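# Loop a rubber band around two bench dogs

## Task

Stretch the rubber band so it wraps once around each of the two bench dogs, sitting against their sides above the board rather than resting on their tops. At the end the board has to lie flat and motionless on the table, the gripper must be empty and not touching the band, and the robot should release and back away.

## Robot and tools

Robot: a single six-joint arm with a two-finger parallel gripper. A fixed overhead camera (cam_high) and a hand-mounted camera (cam_wrist) each give 896x504 images with every result.

Frames. The scene frame sits on the table top under the arm base: +z up, +y to the left when facing along +x. The base may be slightly tilted. The gripper's own axes: fingers extend along +x, and they open and shut along y. end_effector_position is the point midway between the finger pads, about 3-4 cm short of the tips.

execute_actions(actions): actions is a list of actions, run in sequence. Each action is a table of at most 15 rows, one row per 1/30 s control step; if shorter, its final row is repeated until 15 steps pass (0.5 s per action). Each row has 7 numbers, all in [-1, 1]: dx, dy, dz, rx, ry, rz, opening. The first six are an offset (not a pose) from the gripper's measured pose at the start of that action, expressed in the gripper's own axes; every row refers back to that same start pose, not to the row before. For the first action in a call, that start is the last pose a result reported. Scale: 1.0 equals 0.6 m of travel or 180 degrees; rx, ry, rz form a single rotation vector. opening is absolute, not an offset: +1 is fully open (0.088 m), about -0.80 is where bare fingers touch, and values down to -1 close no further. Allow at least 0.5 s for a full close. An empty list just returns state and images.

Per-step clipping: each commanded pose is limited to 70 mm and 16 degrees from the measured pose, so large offsets take several actions; after an action the arm only goes as far as the last clipped pose, so command the remainder next. Friction may leave the hand short or slightly tilted, especially at long reach, and tiny moves may not happen; check the reported pose and correct tilt.

move(target, speed, blocking): target is one 7-number row laid out like a row above; the six motion numbers are an offset in gripper axes from the pose shown in the latest result that has one, and opening is absolute and sent when the move begins. speed is path top speed in m/s, 0.002 to 0.5, default 0.25; rotation is capped at twice that in rad/s. The path is straight, lasts 0.5 to 10 s (cut off at 10 s), turns the shorter way, and does not slow for obstacles; the hand can lag, drift, or exceed speed near full extension. Faster contact and targets set deeper past a contact push harder. The result adds a move: line with the ending (done, off_target, moving, held, fault), limits that acted (paced = pose clipped; held = a check blocked steps, after which the arm may surge), and distance to target. With blocking=false the reply comes after 0.5 s while motion continues; further moves and execute_actions are refused until a result shows the end, so use wait or stop.

wait(seconds): 0 to 10; lets time pass holding the last command, returning early if a running move ends. stop(): brakes the current move (needs distance; fingers keep moving). zoom_image(camera, region): camera is cam_high or cam_wrist; region is [x0, y0, x1, y1] in image pixels from the top-left, at most 504 by 504. read_manual(section): only "licences"; no motion. finished_scene(scene): pass the current scene number; irreversible, so call it only once the band is placed, the hand released and withdrawn, and everything has settled.

Result lines: pose (metres) and end_effector_quat_wxyz, velocities in m/s and rad/s; Joint positions and velocities for waist, shoulder, elbow, wrist pitch, wrist yaw, wrist roll (rad), then finger-pad gap (m). Ranges: waist -3.054 to 3.054, shoulder 0.000 to 3.142, elbow 0.000 to 2.356, wrist pitch -1.571 to 1.571, wrist yaw -1.571 to 1.571, wrist roll -3.142 to 3.142. Hand target is where the controller is currently steering. pose unreachable means a clearance check (base mount included) altered or blocked the command. grip_measured is finger opening on the command scale; it can be about 1 mm off and reads narrower when squeezing something hard. To hold an item, command roughly 0.07 below grip_measured; thin items (under 3 mm) get less force. grip_effort_n is the motor's effort in newtons, negative closing, capped near 83 N, n/a at start. Joint torques and External joint torques are rough, include friction and held weight.

Cautions: nothing may leave the table. Avoid dropping, slamming, striking or shoving hard. If a joint's contact load hits its limit (waist 17, shoulder 21.1, elbow 21, wrist pitch 5.55, wrist yaw 5.53, wrist roll 5.19 N m) a TORQUE FAULT freezes the arm for 10 s and skips the rest of the call. Sustained holding heats motors: MOTOR HOT appears from 50 °C, and at 95 °C an OVER-TEMPERATURE FAULT holds the arm and can eventually cut power. Occasional outside tugs may pull on a held part or nudge loose objects. While you think, the robot keeps its last command.

Each tool is called after "Call:" as name([rows], argument=value, ...), one row to a line, values as JSON.

## Session

Call:
execute_actions(actions=[])

Scene clock: 0.00 s.
end_effector_position=(+0.5512, +0.3326, +0.3892) grip_measured=-0.404 grip_effort_n=n/a end_effector_quat_wxyz=(+0.957, +0.208, +0.134, +0.150) end_effector_velocity=(+0.001, -0.001, -0.001) end_effector_angular_velocity=(-0.008, +0.006, -0.001)
Joint positions: [-0.111  1.685  1.674  0.291 -0.449  1.339  0.019]
Joint velocities: [-0.002  0.002  0.002 -0.007 -0.007 -0.007 -0.   ]
Joint torques (N m, as the arm reports them, + toward a larger angle): no reading
External joint torques (N m, as the arm's controller estimates them; a push from outside toward a larger angle lowers the number): no reading
Heat: hottest waist 22 °C (+0.0 °C/min).
Hand target: +0.551, +0.333, +0.389; +0.957, +0.208, +0.134, +0.150
camera_calibration (this result's frames):
cam_wrist: T_world_to_cam=[[0.233496, -0.871854, -0.430522, 0.340079], [-0.624555, 0.204877, -0.753629, 0.599688], [0.745259, 0.444855, -0.496683, -0.290459], [0, 0, 0, 1]] pos_world=[0.511598, 0.30285, 0.454088]

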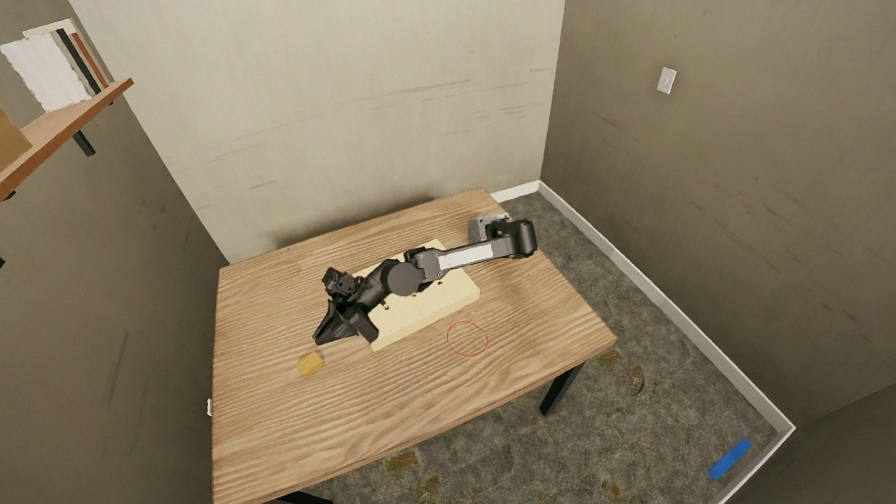

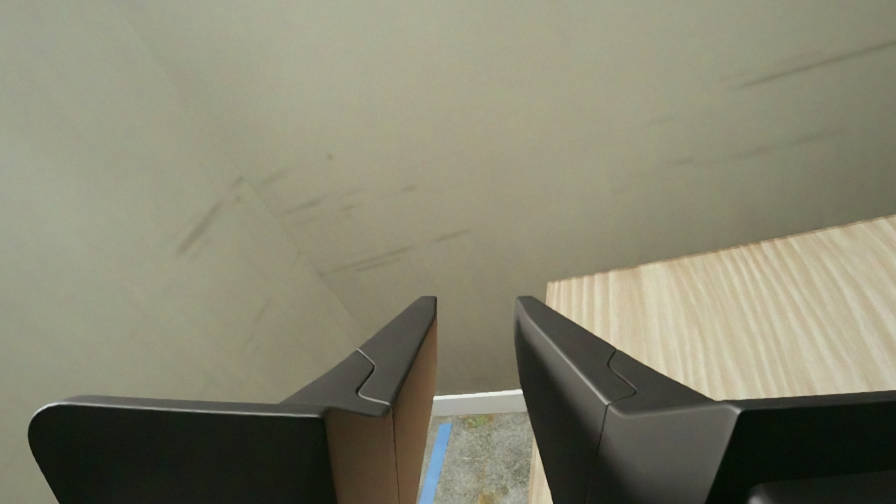

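Call:
move(target=[-0.51,-0.178,-0.44,-0.259,0.453,0.012,-0.3])

Call:
zoom_image(camera="cam_high", region=[320, 220, 540, 390])

Scene clock: 4.87 s.
end_effector_position=(+0.2158, +0.2312, +0.1703) grip_measured=-0.303 grip_effort_n=13.7 end_effector_quat_wxyz=(+0.648, -0.296, +0.637, +0.295) end_effector_velocity=(-0.005, -0.001, -0.001) end_effector_angular_velocity=(-0.007, +0.009, -0.008)
Joint positions: [ 0.048  1.14   1.049 -1.233 -0.849 -0.714  0.024]
Joint velocities: [ 0.007 -0.012 -0.012 -0.007  0.007  0.007  0.   ]
Joint torques (N m, as the arm reports them, + toward a larger angle): [-1.99 -3.11  2.46  0.04  0.01 -0.07]
External joint torques (N m, as the arm's controller estimates them; a push from outside toward a larger angle lowers the number): [ 0.63 -0.28 -1.44 -0.2   0.06 -0.07]
Heat: hottest waist 23 °C (+0.0 °C/min).
Hand target: +0.212, +0.230, +0.168; +0.645, -0.296, +0.640, +0.294
Off the commanded pose: 0.006 m, 1 deg.
move: done
camera_calibration (this result's frames):
cam_wrist: T_world_to_cam=[[0.764554, -0.644501, 0.00870536, -0.00620229], [-0.607293, -0.715758, 0.344798, 0.268039], [-0.215992, -0.268903, -0.938636, 0.343604], [0, 0, 0, 1]] pos_world=[0.241736, 0.28025, 0.230154]

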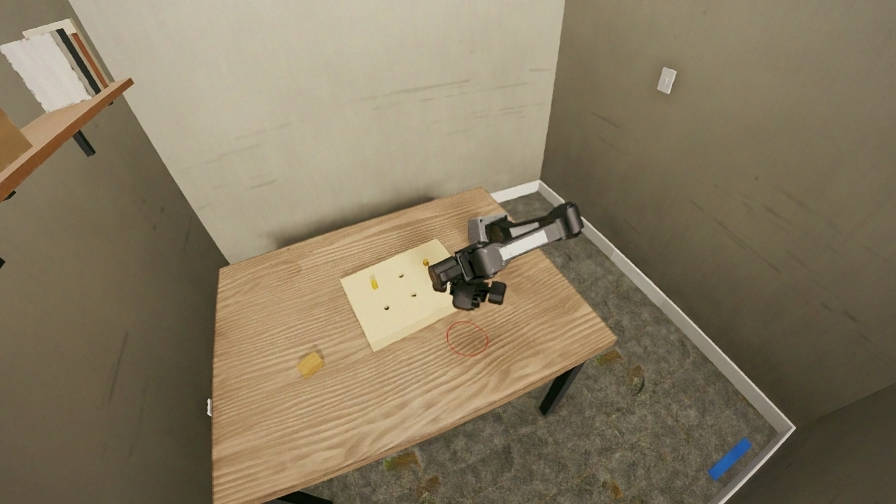

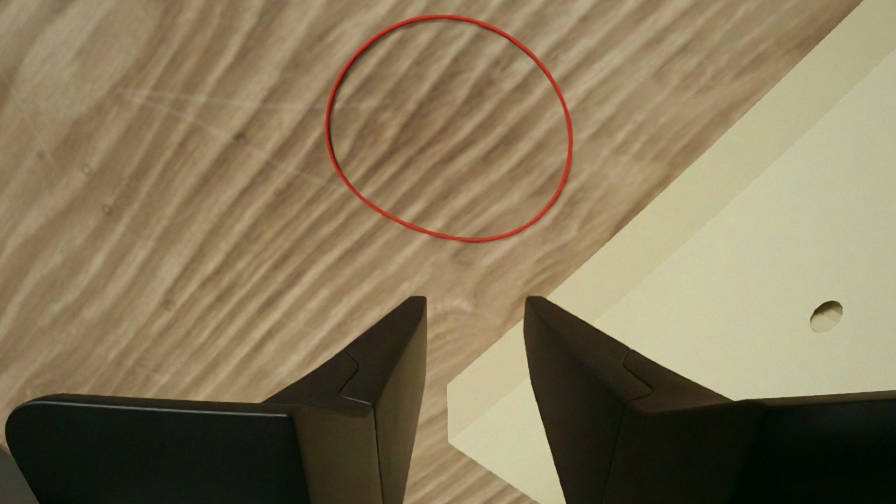

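Region (320, 220, 540, 390) of cam_high's 896x504 image, scaled by 2.291, with more detail than that image has; it fills the top 389 rows of this view, and the rest is white.

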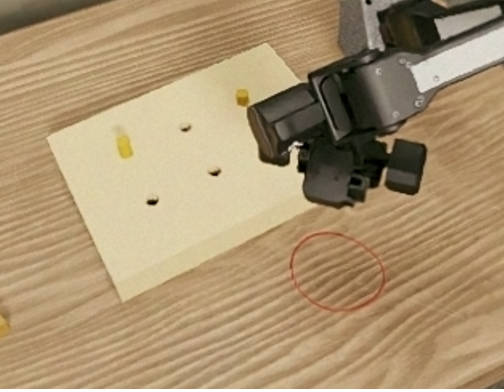

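Call:
move(target=[0.183,-0.102,0.047,0,0,0,-0.3])

Scene clock: 8.10 s.
end_effector_position=(+0.2825, +0.2157, +0.0659) grip_measured=-0.303 grip_effort_n=13.7 end_effector_quat_wxyz=(+0.650, -0.299, +0.632, +0.297) end_effector_velocity=(+0.001, -0.003, -0.003) end_effector_angular_velocity=(-0.008, +0.003, -0.011)
Joint positions: [ 0.285  1.446  0.959 -0.591 -0.763 -0.394  0.024]
Joint velocities: [ 0.002  0.012 -0.002  0.007  0.007  0.007 -0.   ]
Joint torques (N m, as the arm reports them, + toward a larger angle): [-3.16 -3.46  2.59  0.46  0.05  0.11]
External joint torques (N m, as the arm's controller estimates them; a push from outside toward a larger angle lowers the number): [ 0.98  1.7  -0.74  0.18  0.08  0.11]
Heat: hottest waist 23 °C (+7.4 °C/min).
Hand target: +0.281, +0.213, +0.062; +0.647, -0.296, +0.638, +0.294
Off the commanded pose: 0.005 m, 1 deg.
move: done
camera_calibration (this result's frames):
cam_wrist: T_world_to_cam=[[0.770558, -0.637235, 0.0130971, -0.0698525], [-0.60334, -0.722638, 0.337306, 0.334391], [-0.205479, -0.267816, -0.941304, 0.252891], [0, 0, 0, 1]] pos_world=[0.30754, 0.264859, 0.12617]

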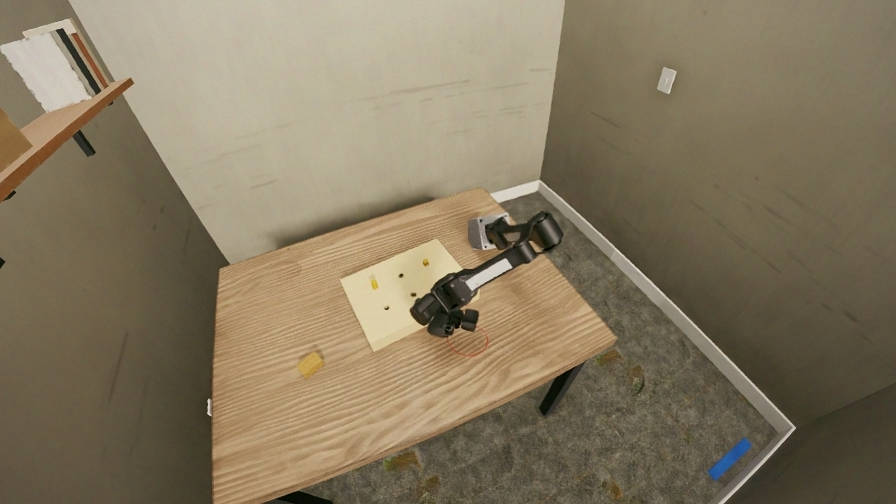

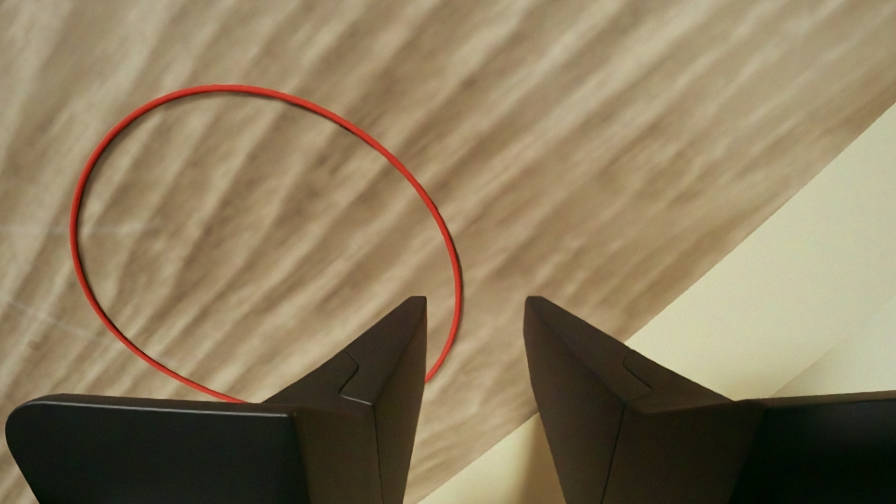

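Call:
move(target=[0.055,0.008,-0.006,0,0,0,-0.3], speed=0.04)

Scene clock: 9.63 s.
end_effector_position=(+0.2804, +0.2209, +0.0381) grip_measured=-0.303 grip_effort_n=13.7 end_effector_quat_wxyz=(+0.653, -0.303, +0.625, +0.302) end_effector_velocity=(+0.002, +0.001, -0.002) end_effector_angular_velocity=(+0.002, -0.009, +0.008)
Joint positions: [ 0.371  1.473  0.905 -0.421 -0.719 -0.292  0.024]
Joint velocities: [ 0.007  0.002 -0.002  0.022  0.007  0.007 -0.   ]
Joint torques (N m, as the arm reports them, + toward a larger angle): [-3.17 -3.71  1.57  0.51  0.1   0.08]
External joint torques (N m, as the arm's controller estimates them; a push from outside toward a larger angle lowers the number): [ 0.86  1.85 -1.57  0.17  0.13  0.08]
Heat: hottest waist 23 °C (+6.2 °C/min).
Hand target: +0.277, +0.216, +0.033; +0.649, -0.299, +0.633, +0.297
Off the commanded pose: 0.008 m, 1 deg.
move: done
camera_calibration (this result's frames):
cam_wrist: T_world_to_cam=[[0.778686, -0.62713, 0.0188553, -0.0692492], [-0.598315, -0.733191, 0.323186, 0.347621], [-0.188855, -0.262942, -0.946148, 0.22213], [0, 0, 0, 1]] pos_world=[0.303861, 0.269852, 0.0991273]

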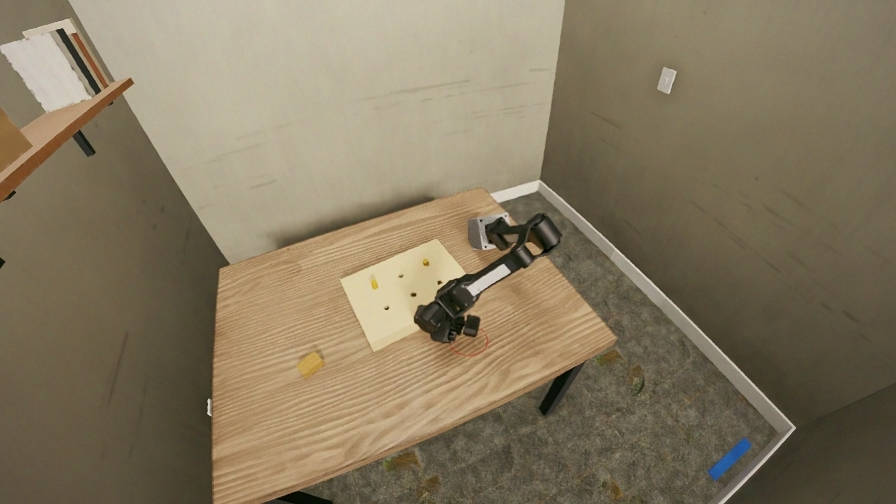

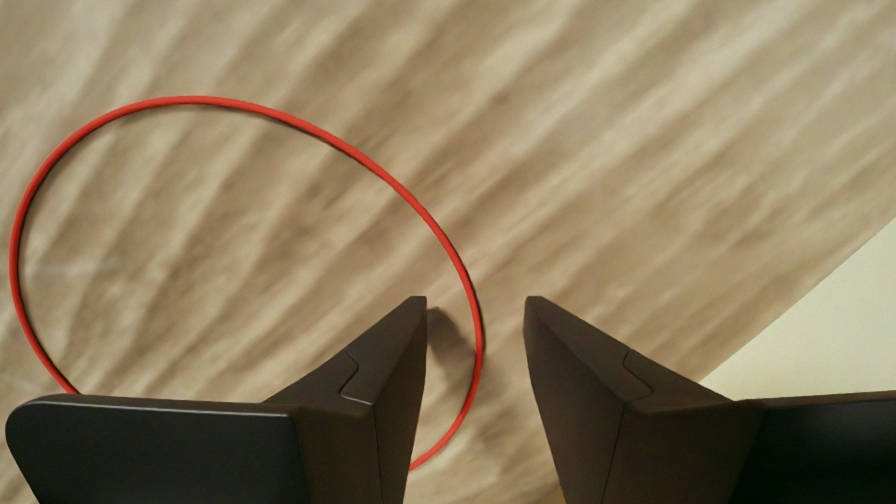

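Call:
execute_actions([
  [[0.015,0,0,0,0,0,-0.3]],
  [[0.008,0,0,0,0,0,-1]],
  [[0,0,0,0,0,0,-1]],
  [[-0.05,0,0,0,0,0,-1]],
])

Scene clock: 11.83 s.
end_effector_position=(+0.2797, +0.2224, +0.0607) grip_measured=-0.792 grip_effort_n=-83.5 end_effector_quat_wxyz=(+0.657, -0.297, +0.622, +0.305) end_effector_velocity=(-0.002, -0.003, +0.005) end_effector_angular_velocity=(+0.004, +0.014, +0.002)
Joint positions: [ 0.314  1.425  0.925 -0.518 -0.759 -0.343  0.   ]
Joint velocities: [-0.022 -0.002  0.002 -0.037 -0.022 -0.037 -0.   ]
Joint torques (N m, as the arm reports them, + toward a larger angle): [-3.74 -5.27  3.89  0.08 -0.11 -0.11]
External joint torques (N m, as the arm's controller estimates them; a push from outside toward a larger angle lowers the number): [ 0.26 -0.03  0.51 -0.26 -0.08 -0.11]
External joint torques at the end of the 1st action: [ 1.33  2.12 -0.94  0.91  0.12  0.15]
External joint torques at the end of the 2nd action: [ 0.96  1.82 -0.75  0.73  0.45  0.14]
External joint torques at the end of the 3rd action: [ 0.7   0.86 -0.08  0.02  0.13  0.01]
Heat: hottest waist 23 °C (+5.1 °C/min).
Hand target: +0.281, +0.226, +0.065; +0.659, -0.300, +0.616, +0.309
Off the commanded pose: 0.006 m, 1 deg.
camera_calibration (this result's frames):
cam_wrist: T_world_to_cam=[[0.776034, -0.630561, 0.0128252, -0.0663935], [-0.602547, -0.735244, 0.310409, 0.343471], [-0.186302, -0.248615, -0.950517, 0.240094], [0, 0, 0, 1]] pos_world=[0.303211, 0.27036, 0.122448]

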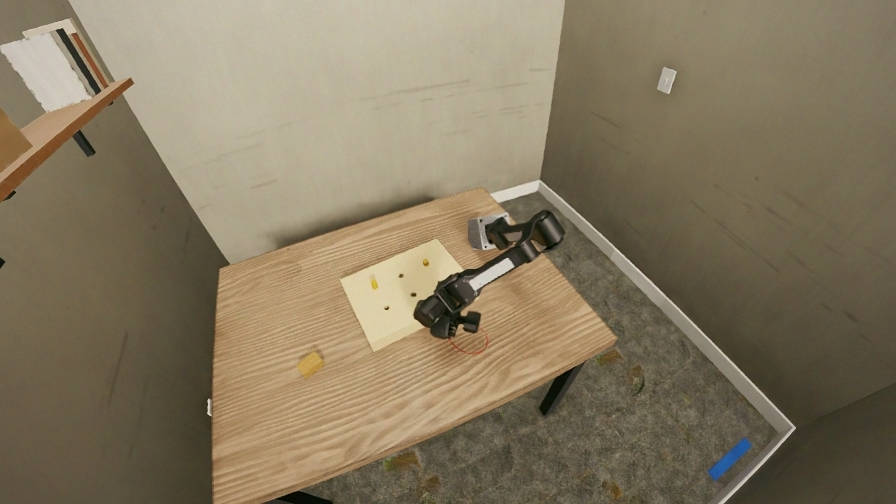

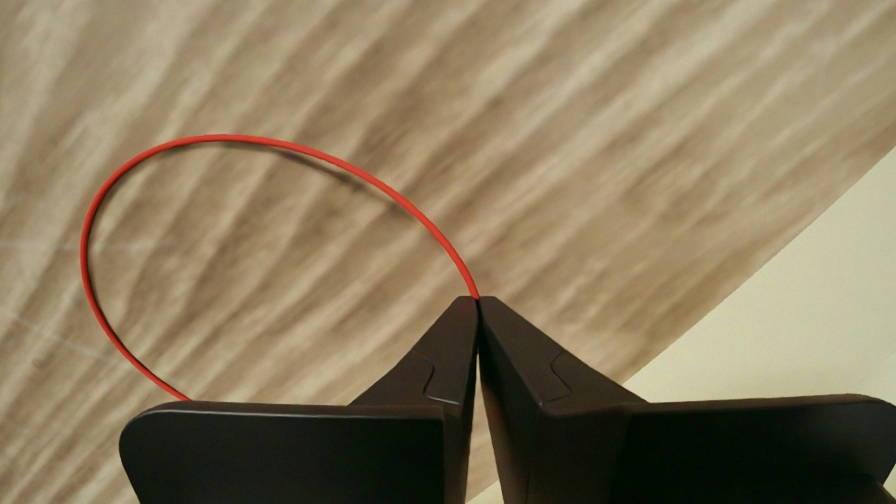

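Call:
move(target=[-0.31,0,0,0,0,0,-1])

Call:
move(target=[0,-0.152,-0.44,-0.217,0,0,-1], speed=0.15)

Call:
zoom_image(camera="cam_high", region=[330, 170, 550, 350])

Scene clock: 13.70 s.
end_effector_position=(+0.2716, +0.2182, +0.2448) grip_measured=-0.792 grip_effort_n=-83.5 end_effector_quat_wxyz=(+0.679, -0.310, +0.599, +0.289) end_effector_velocity=(-0.001, -0.001, +0.002) end_effector_angular_velocity=(-0.007, +0.006, +0.003)
Joint positions: [-0.274  1.384  1.39  -1.56  -0.912 -1.11   0.   ]
Joint velocities: [-0.007  0.007  0.012 -0.022  0.007 -0.022 -0.   ]
Joint torques (N m, as the arm reports them, + toward a larger angle): [-3.23 -1.1   4.47  0.08  0.02 -0.04]
External joint torques (N m, as the arm's controller estimates them; a push from outside toward a larger angle lowers the number): [ 0.54  0.88  0.79 -0.28  0.11 -0.04]
Heat: hottest waist 23 °C (+4.4 °C/min).
Hand target: +0.273, +0.218, +0.246; +0.679, -0.312, +0.599, +0.288
Off the commanded pose: 0.002 m, 4 deg.
joint sent to its limit — the command would take joint 4 (wrist pitch) past its lower limit, so that joint was sent only as far as its limit.
move: off_target
camera_calibration (this result's frames):
cam_wrist: T_world_to_cam=[[0.769622, -0.63384, 0.0770021, -0.078313], [-0.627796, -0.729206, 0.272271, 0.293163], [-0.116426, -0.257887, -0.959135, 0.397718], [0, 0, 0, 1]] pos_world=[0.290622, 0.266704, 0.307676]

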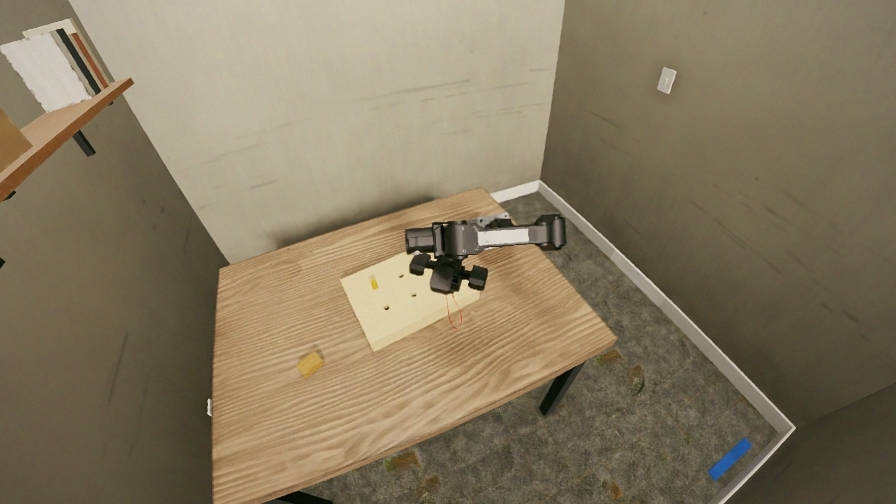

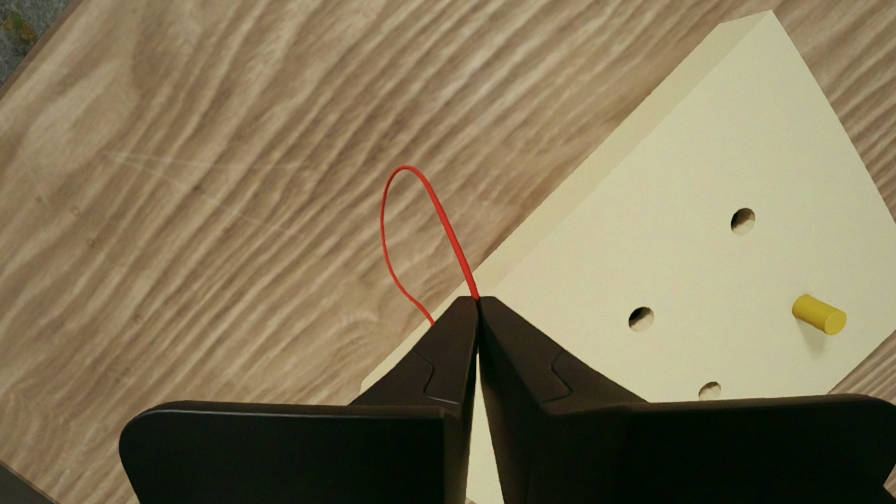

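Scene clock: 16.50 s.
end_effector_position=(+0.1769, -0.0416, +0.2312) grip_measured=-0.792 grip_effort_n=-83.5 end_effector_quat_wxyz=(+0.538, -0.523, +0.466, +0.469) end_effector_velocity=(-0.001, +0.001, -0.000) end_effector_angular_velocity=(+0.015, -0.008, -0.006)
Joint positions: [-1.015  1.89   0.951 -1.334 -0.64  -2.779  0.   ]
Joint velocities: [-0.007  0.007 -0.002 -0.007 -0.007 -0.007  0.   ]
Joint torques (N m, as the arm reports them, + toward a larger angle): [-3.18 -1.41  4.69  0.44 -0.06 -0.03]
External joint torques (N m, as the arm's controller estimates them; a push from outside toward a larger angle lowers the number): [ 0.32  0.92 -0.38  0.2   0.04 -0.03]
Heat: hottest waist 23 °C (+3.6 °C/min).
Hand target: +0.176, -0.043, +0.230; +0.538, -0.522, +0.466, +0.470
Off the commanded pose: 0.005 m, 1 deg.
move: done
camera_calibration (this result's frames):
cam_wrist: T_world_to_cam=[[0.991982, -0.0027086, 0.126354, -0.193526], [-0.0456921, -0.93983, 0.338573, -0.0790322], [0.117834, -0.341632, -0.932418, 0.255544], [0, 0, 0, 1]] pos_world=[0.158252, 0.0125009, 0.289484]

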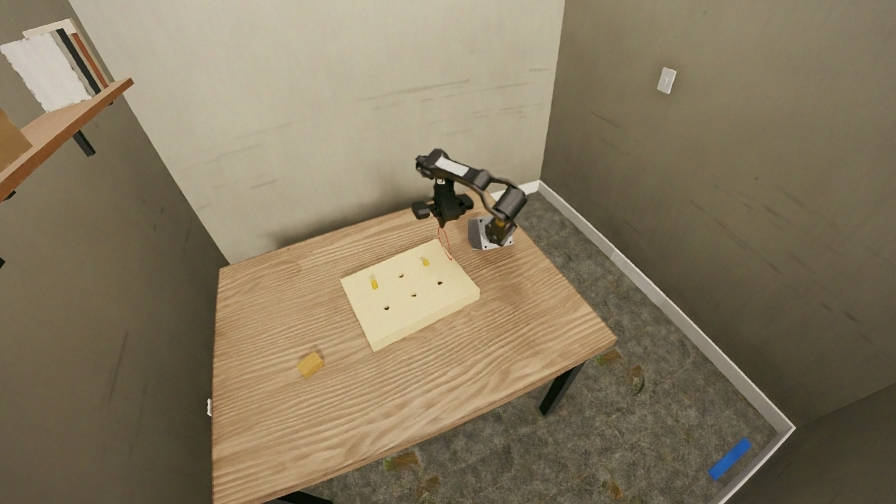

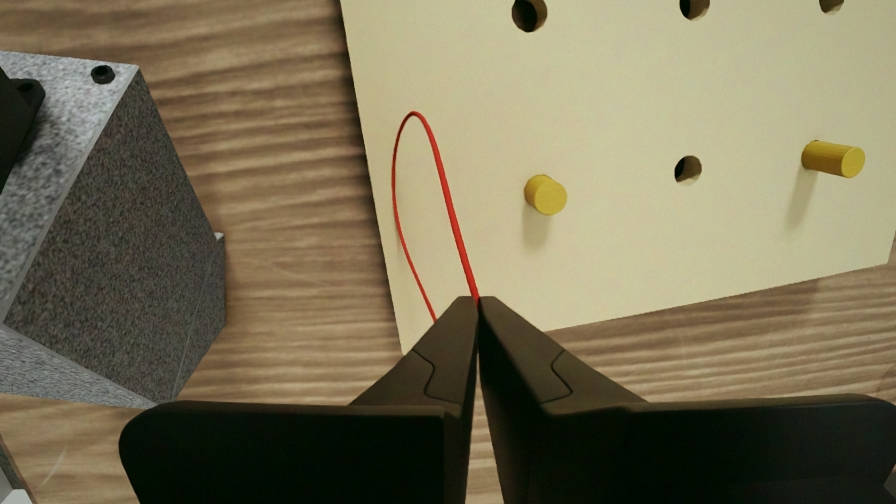

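Region (330, 170, 550, 350) of cam_high's 896x504 image, scaled by 2.291, with more detail than that image has; it fills the top 412 rows of this view, and the rest is white.

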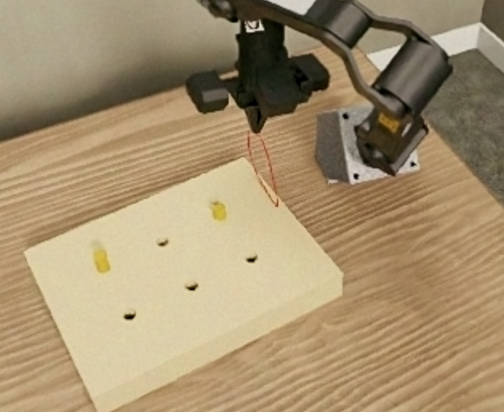

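Call:
move(target=[0,-0.14,0.005,0,0,0,-1], speed=0.04)

Call:
zoom_image(camera="cam_high", region=[350, 180, 500, 310])

Scene clock: 20.10 s.
end_effector_position=(+0.2573, -0.0386, +0.2413) grip_measured=-0.792 grip_effort_n=-83.5 end_effector_quat_wxyz=(+0.537, -0.524, +0.467, +0.468) end_effector_velocity=(-0.000, -0.001, -0.000) end_effector_angular_velocity=(+0.002, +0.011, -0.011)
Joint positions: [-0.812  1.983  1.21  -1.356 -0.76  -2.561  0.   ]
Joint velocities: [ 0.002  0.007  0.007 -0.007  0.007  0.007 -0.   ]
Joint torques (N m, as the arm reports them, + toward a larger angle): [-4.05 -2.1   5.52 -0.02 -0.16  0.1 ]
External joint torques (N m, as the arm's controller estimates them; a push from outside toward a larger angle lowers the number): [ 1.03  1.17  0.89 -0.3  -0.06  0.09]
Heat: hottest waist 23 °C (+3.0 °C/min).
Hand target: +0.260, -0.039, +0.241; +0.537, -0.523, +0.467, +0.470
Off the commanded pose: 0.003 m, 0 deg.
move: done
camera_calibration (this result's frames):
cam_wrist: T_world_to_cam=[[0.991952, -0.00320174, 0.126571, -0.274602], [-0.0465482, -0.938891, 0.341053, -0.0762917], [0.117745, -0.3442, -0.931484, 0.256224], [0, 0, 0, 1]] pos_world=[0.238672, 0.0156833, 0.299445]

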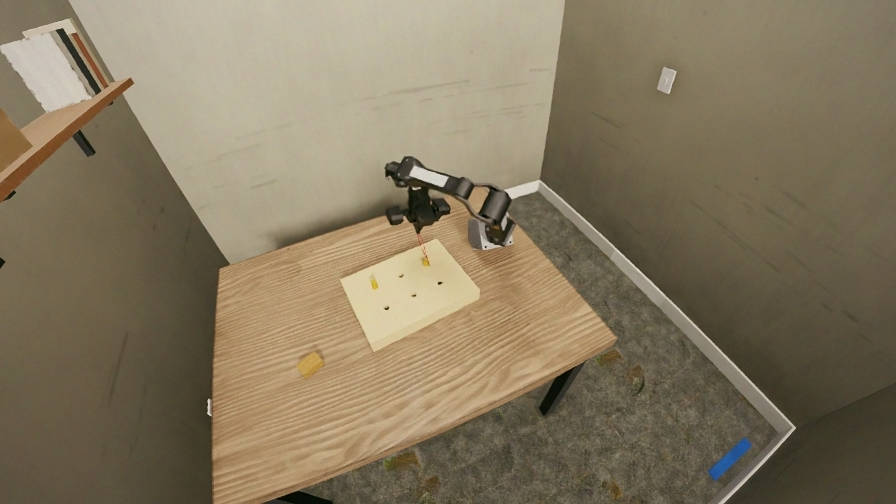

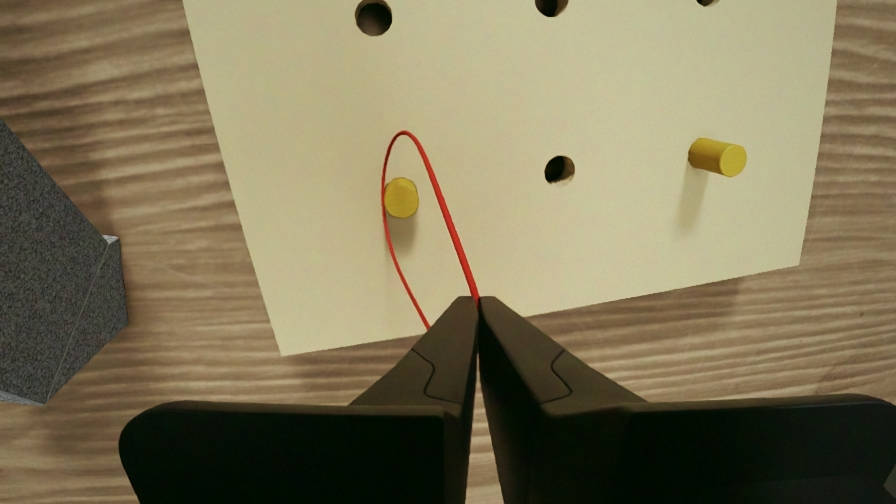

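Region (350, 180, 500, 310) of cam_high's 896x504 image, scaled by 3.360, with more detail than that image has; it fills the top 437 rows of this view, and the rest is white.

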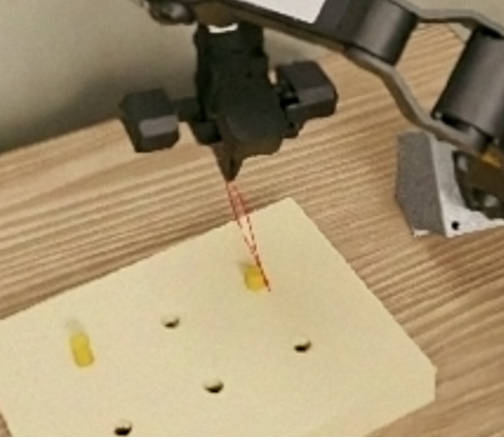

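Call:
move(target=[0.04,-0.08,0,0,0,0,-1], speed=0.04)

Call:
zoom_image(camera="cam_high", region=[350, 180, 500, 310])

Scene clock: 22.13 s.
end_effector_position=(+0.3043, -0.0374, +0.2244) grip_measured=-0.792 grip_effort_n=-83.5 end_effector_quat_wxyz=(+0.538, -0.523, +0.468, +0.467) end_effector_velocity=(+0.003, -0.000, +0.003) end_effector_angular_velocity=(-0.005, -0.015, +0.003)
Joint positions: [-0.682  2.052  1.313 -1.275 -0.821 -2.396  0.   ]
Joint velocities: [-0.002 -0.002  0.007  0.007 -0.007  0.007  0.   ]
Joint torques (N m, as the arm reports them, + toward a larger angle): [-4.8  -2.73  5.52  0.5  -0.19  0.13]
External joint torques (N m, as the arm's controller estimates them; a push from outside toward a larger angle lowers the number): [ 1.2   1.4   1.06  0.21 -0.08  0.12]
Heat: hottest waist 24 °C (+5.4 °C/min).
Hand target: +0.308, -0.039, +0.223; +0.537, -0.524, +0.467, +0.468
Off the commanded pose: 0.004 m, 0 deg.
move: done
camera_calibration (this result's frames):
cam_wrist: T_world_to_cam=[[0.991969, -0.00641639, 0.126321, -0.319154], [-0.0495585, -0.938576, 0.341496, -0.0663696], [0.116371, -0.345013, -0.931356, 0.235676], [0, 0, 0, 1]] pos_world=[0.285875, 0.0169705, 0.282479]

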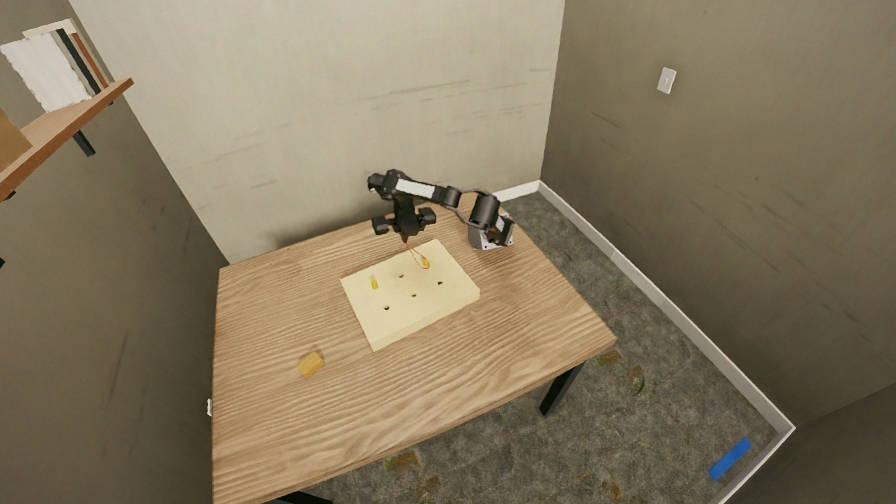

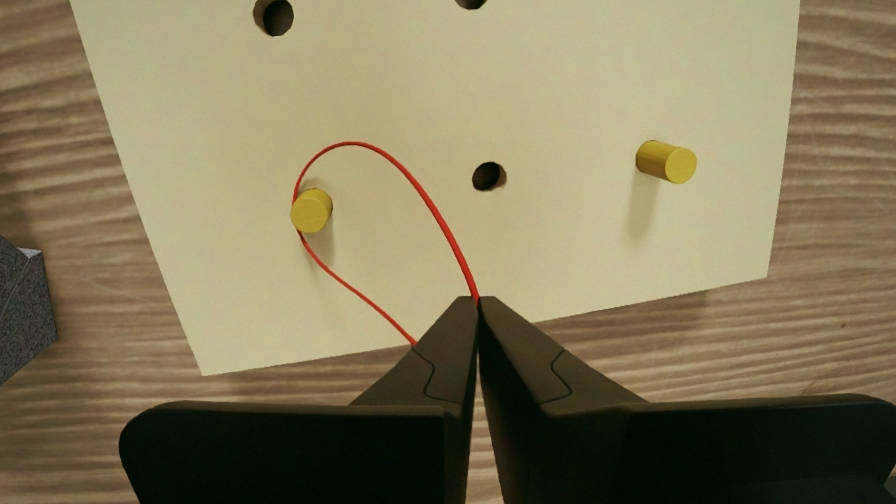

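Region (350, 180, 500, 310) of cam_high's 896x504 image, scaled by 3.360, with more detail than that image has; it fills the top 437 rows of this view, and the rest is white.

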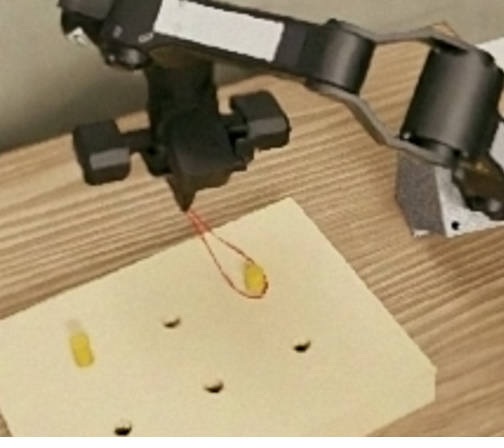

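Call:
move(target=[0.142,-0.143,0.02,0,0,0,-1], speed=0.07)

Call:
zoom_image(camera="cam_high", region=[330, 200, 480, 330])

Scene clock: 24.77 s.
end_effector_position=(+0.3964, -0.0248, +0.1533) grip_measured=-0.792 grip_effort_n=-83.5 end_effector_quat_wxyz=(+0.537, -0.524, +0.469, +0.466) end_effector_velocity=(+0.005, +0.001, +0.004) end_effector_angular_velocity=(+0.014, -0.024, +0.003)
Joint positions: [-0.402  2.199  1.469 -0.966 -0.898 -1.979  0.   ]
Joint velocities: [-0.007  0.002  0.012  0.007 -0.022  0.007 -0.   ]
Joint torques (N m, as the arm reports them, + toward a larger angle): [-6.17 -3.87  4.99  0.6  -0.18  0.09]
External joint torques (N m, as the arm's controller estimates them; a push from outside toward a larger angle lowers the number): [ 1.59  1.89  0.97  0.26 -0.08  0.09]
Heat: hottest waist 24 °C (+4.8 °C/min).
Hand target: +0.399, -0.026, +0.150; +0.537, -0.522, +0.469, +0.468
Off the commanded pose: 0.005 m, 0 deg.
move: done
camera_calibration (this result's frames):
cam_wrist: T_world_to_cam=[[0.992021, -0.00823094, 0.125801, -0.401433], [-0.051488, -0.937304, 0.34469, -0.0253996], [0.115077, -0.348417, -0.930249, 0.163406], [0, 0, 0, 1]] pos_world=[0.378118, 0.0298222, 0.211264]

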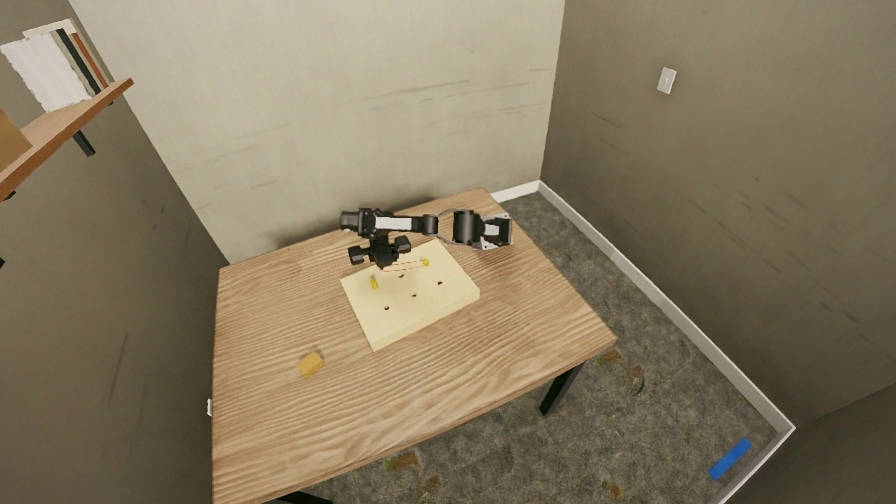

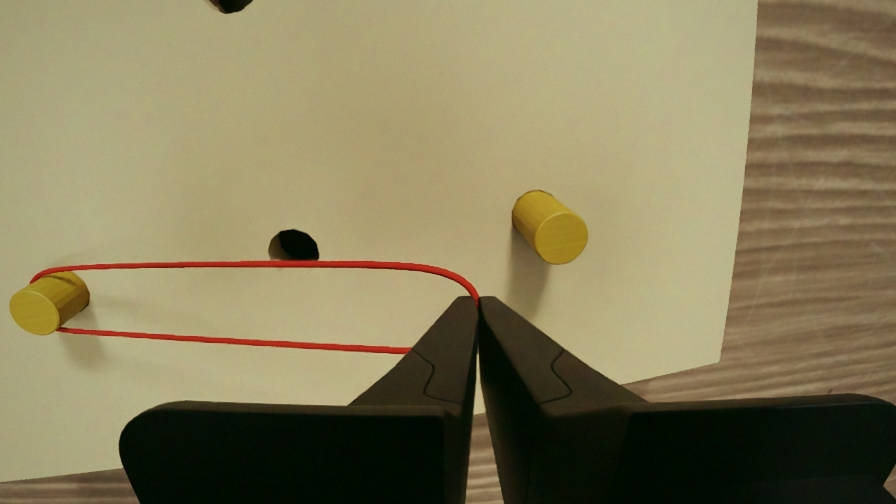

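Region (330, 200, 480, 330) of cam_high's 896x504 image, scaled by 3.360, with more detail than that image has; it fills the top 437 rows of this view, and the rest is white.

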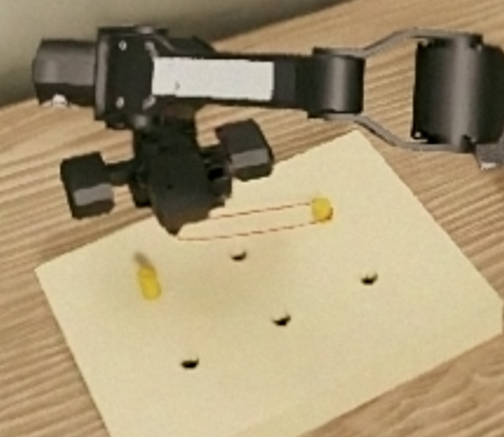

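Call:
move(target=[0.036,-0.115,0.004,0,0,0,-1], speed=0.05)

Call:
zoom_image(camera="cam_high", region=[320, 200, 470, 330])

Scene clock: 27.60 s.
end_effector_position=(+0.4665, -0.0221, +0.1450) grip_measured=-0.792 grip_effort_n=-83.5 end_effector_quat_wxyz=(+0.537, -0.528, +0.467, +0.464) end_effector_velocity=(+0.002, +0.002, +0.002) end_effector_angular_velocity=(+0.006, +0.000, +0.016)
Joint positions: [-0.33   2.391  1.834 -1.032 -0.901 -1.855  0.   ]
Joint velocities: [-0.002  0.007  0.022 -0.022 -0.007 -0.022  0.   ]
Joint torques (N m, as the arm reports them, + toward a larger angle): [-7.41 -4.61  4.85  0.11 -0.16  0.12]
External joint torques (N m, as the arm's controller estimates them; a push from outside toward a larger angle lowers the number): [ 1.64  2.29  0.88 -0.24 -0.08  0.11]
Heat: hottest waist 25 °C (+6.5 °C/min).
Hand target: +0.467, -0.023, +0.140; +0.537, -0.523, +0.470, +0.466
Off the commanded pose: 0.005 m, 1 deg.
move: done
camera_calibration (this result's frames):
cam_wrist: T_world_to_cam=[[0.990946, -0.00344558, 0.134215, -0.470576], [-0.0506443, -0.935414, 0.349907, -0.0175313], [0.124341, -0.353536, -0.92712, 0.143654], [0, 0, 0, 1]] pos_world=[0.447566, 0.0327663, 0.202477]

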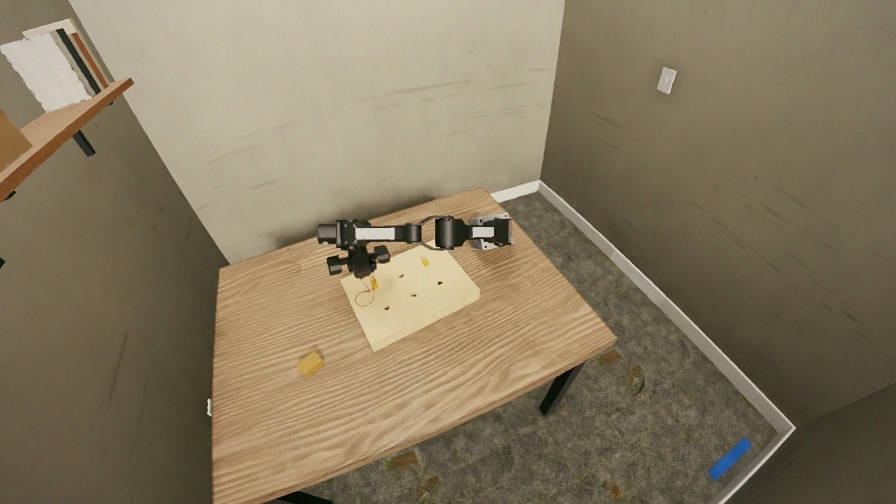

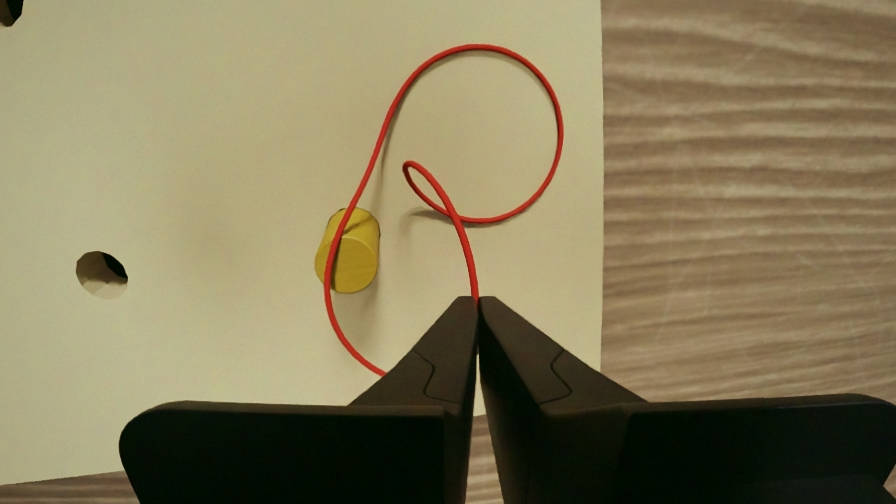

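Region (320, 200, 470, 330) of cam_high's 896x504 image, scaled by 3.360, with more detail than that image has; it fills the top 437 rows of this view, and the rest is white.

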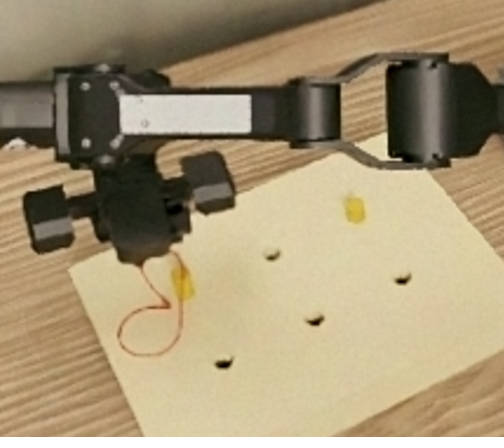

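Call:
move(target=[-0.2,0,0,0,0,0,-1], speed=0.12)

Call:
zoom_image(camera="cam_high", region=[300, 190, 470, 330])

Scene clock: 29.57 s.
end_effector_position=(+0.4507, -0.0190, +0.2658) grip_measured=-0.792 grip_effort_n=-83.5 end_effector_quat_wxyz=(+0.541, -0.540, +0.461, +0.451) end_effector_velocity=(-0.001, -0.000, +0.002) end_effector_angular_velocity=(+0.009, -0.000, +0.006)
Joint positions: [-0.535  2.421  2.198 -1.56  -0.88  -2.135  0.   ]
Joint velocities: [-0.007  0.007  0.012 -0.022 -0.007 -0.022 -0.   ]
Joint torques (N m, as the arm reports them, + toward a larger angle): [-7.32 -4.04  4.86  0.16  0.04 -0.09]
External joint torques (N m, as the arm's controller estimates them; a push from outside toward a larger angle lowers the number): [ 1.44  2.11  0.96 -0.23  0.14 -0.1 ]
Heat: hottest waist 26 °C (+8.1 °C/min).
Hand target: +0.451, -0.022, +0.264; +0.540, -0.538, +0.463, +0.453
Off the commanded pose: 0.004 m, 2 deg.
joint sent to its limit — the command would take joint 4 (wrist pitch) past its lower limit, so that joint was sent only as far as its limit.
move: done
camera_calibration (this result's frames):
cam_wrist: T_world_to_cam=[[0.985621, -0.00162056, 0.168961, -0.477915], [-0.0633136, -0.930643, 0.36041, -0.0546876], [0.156658, -0.365925, -0.917364, 0.241331], [0, 0, 0, 1]] pos_world=[0.429774, 0.03664, 0.321847]

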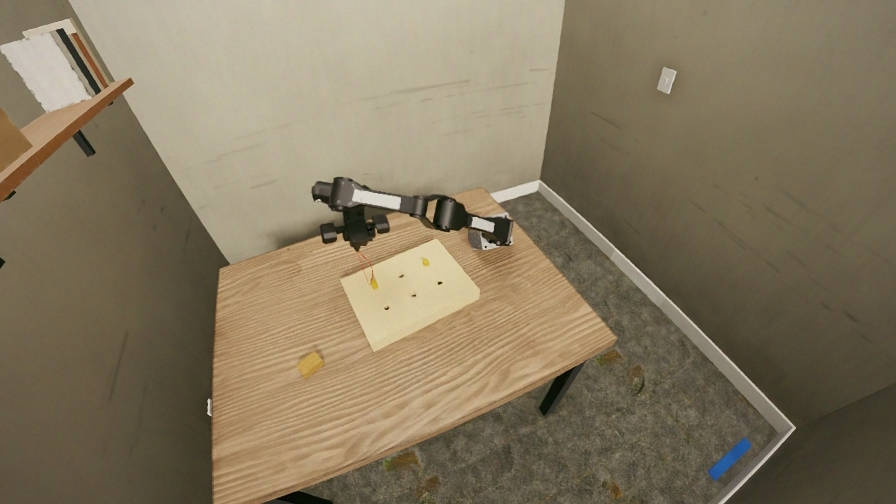

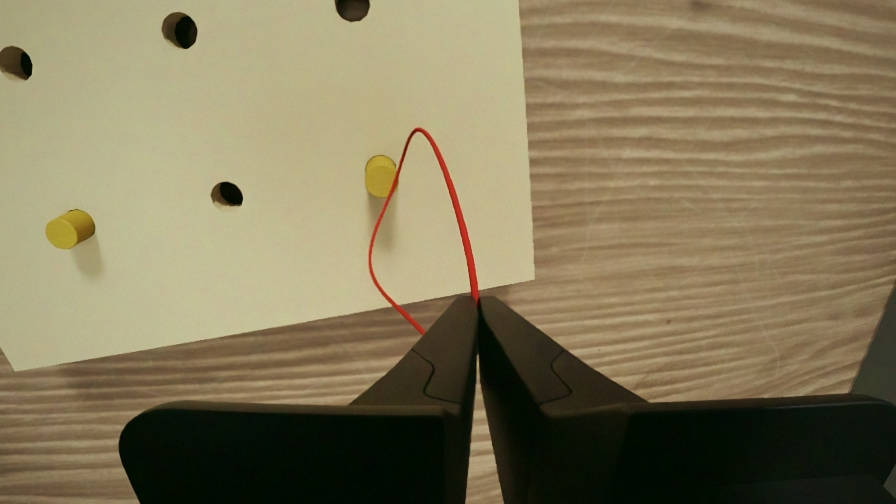

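Region (300, 190, 470, 330) of cam_high's 896x504 image, scaled by 2.965, with more detail than that image has; it fills the top 415 rows of this view, and the rest is white.

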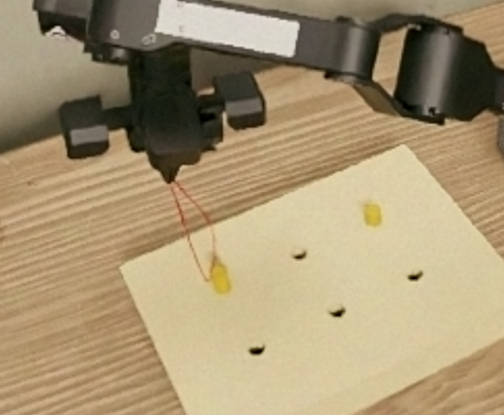

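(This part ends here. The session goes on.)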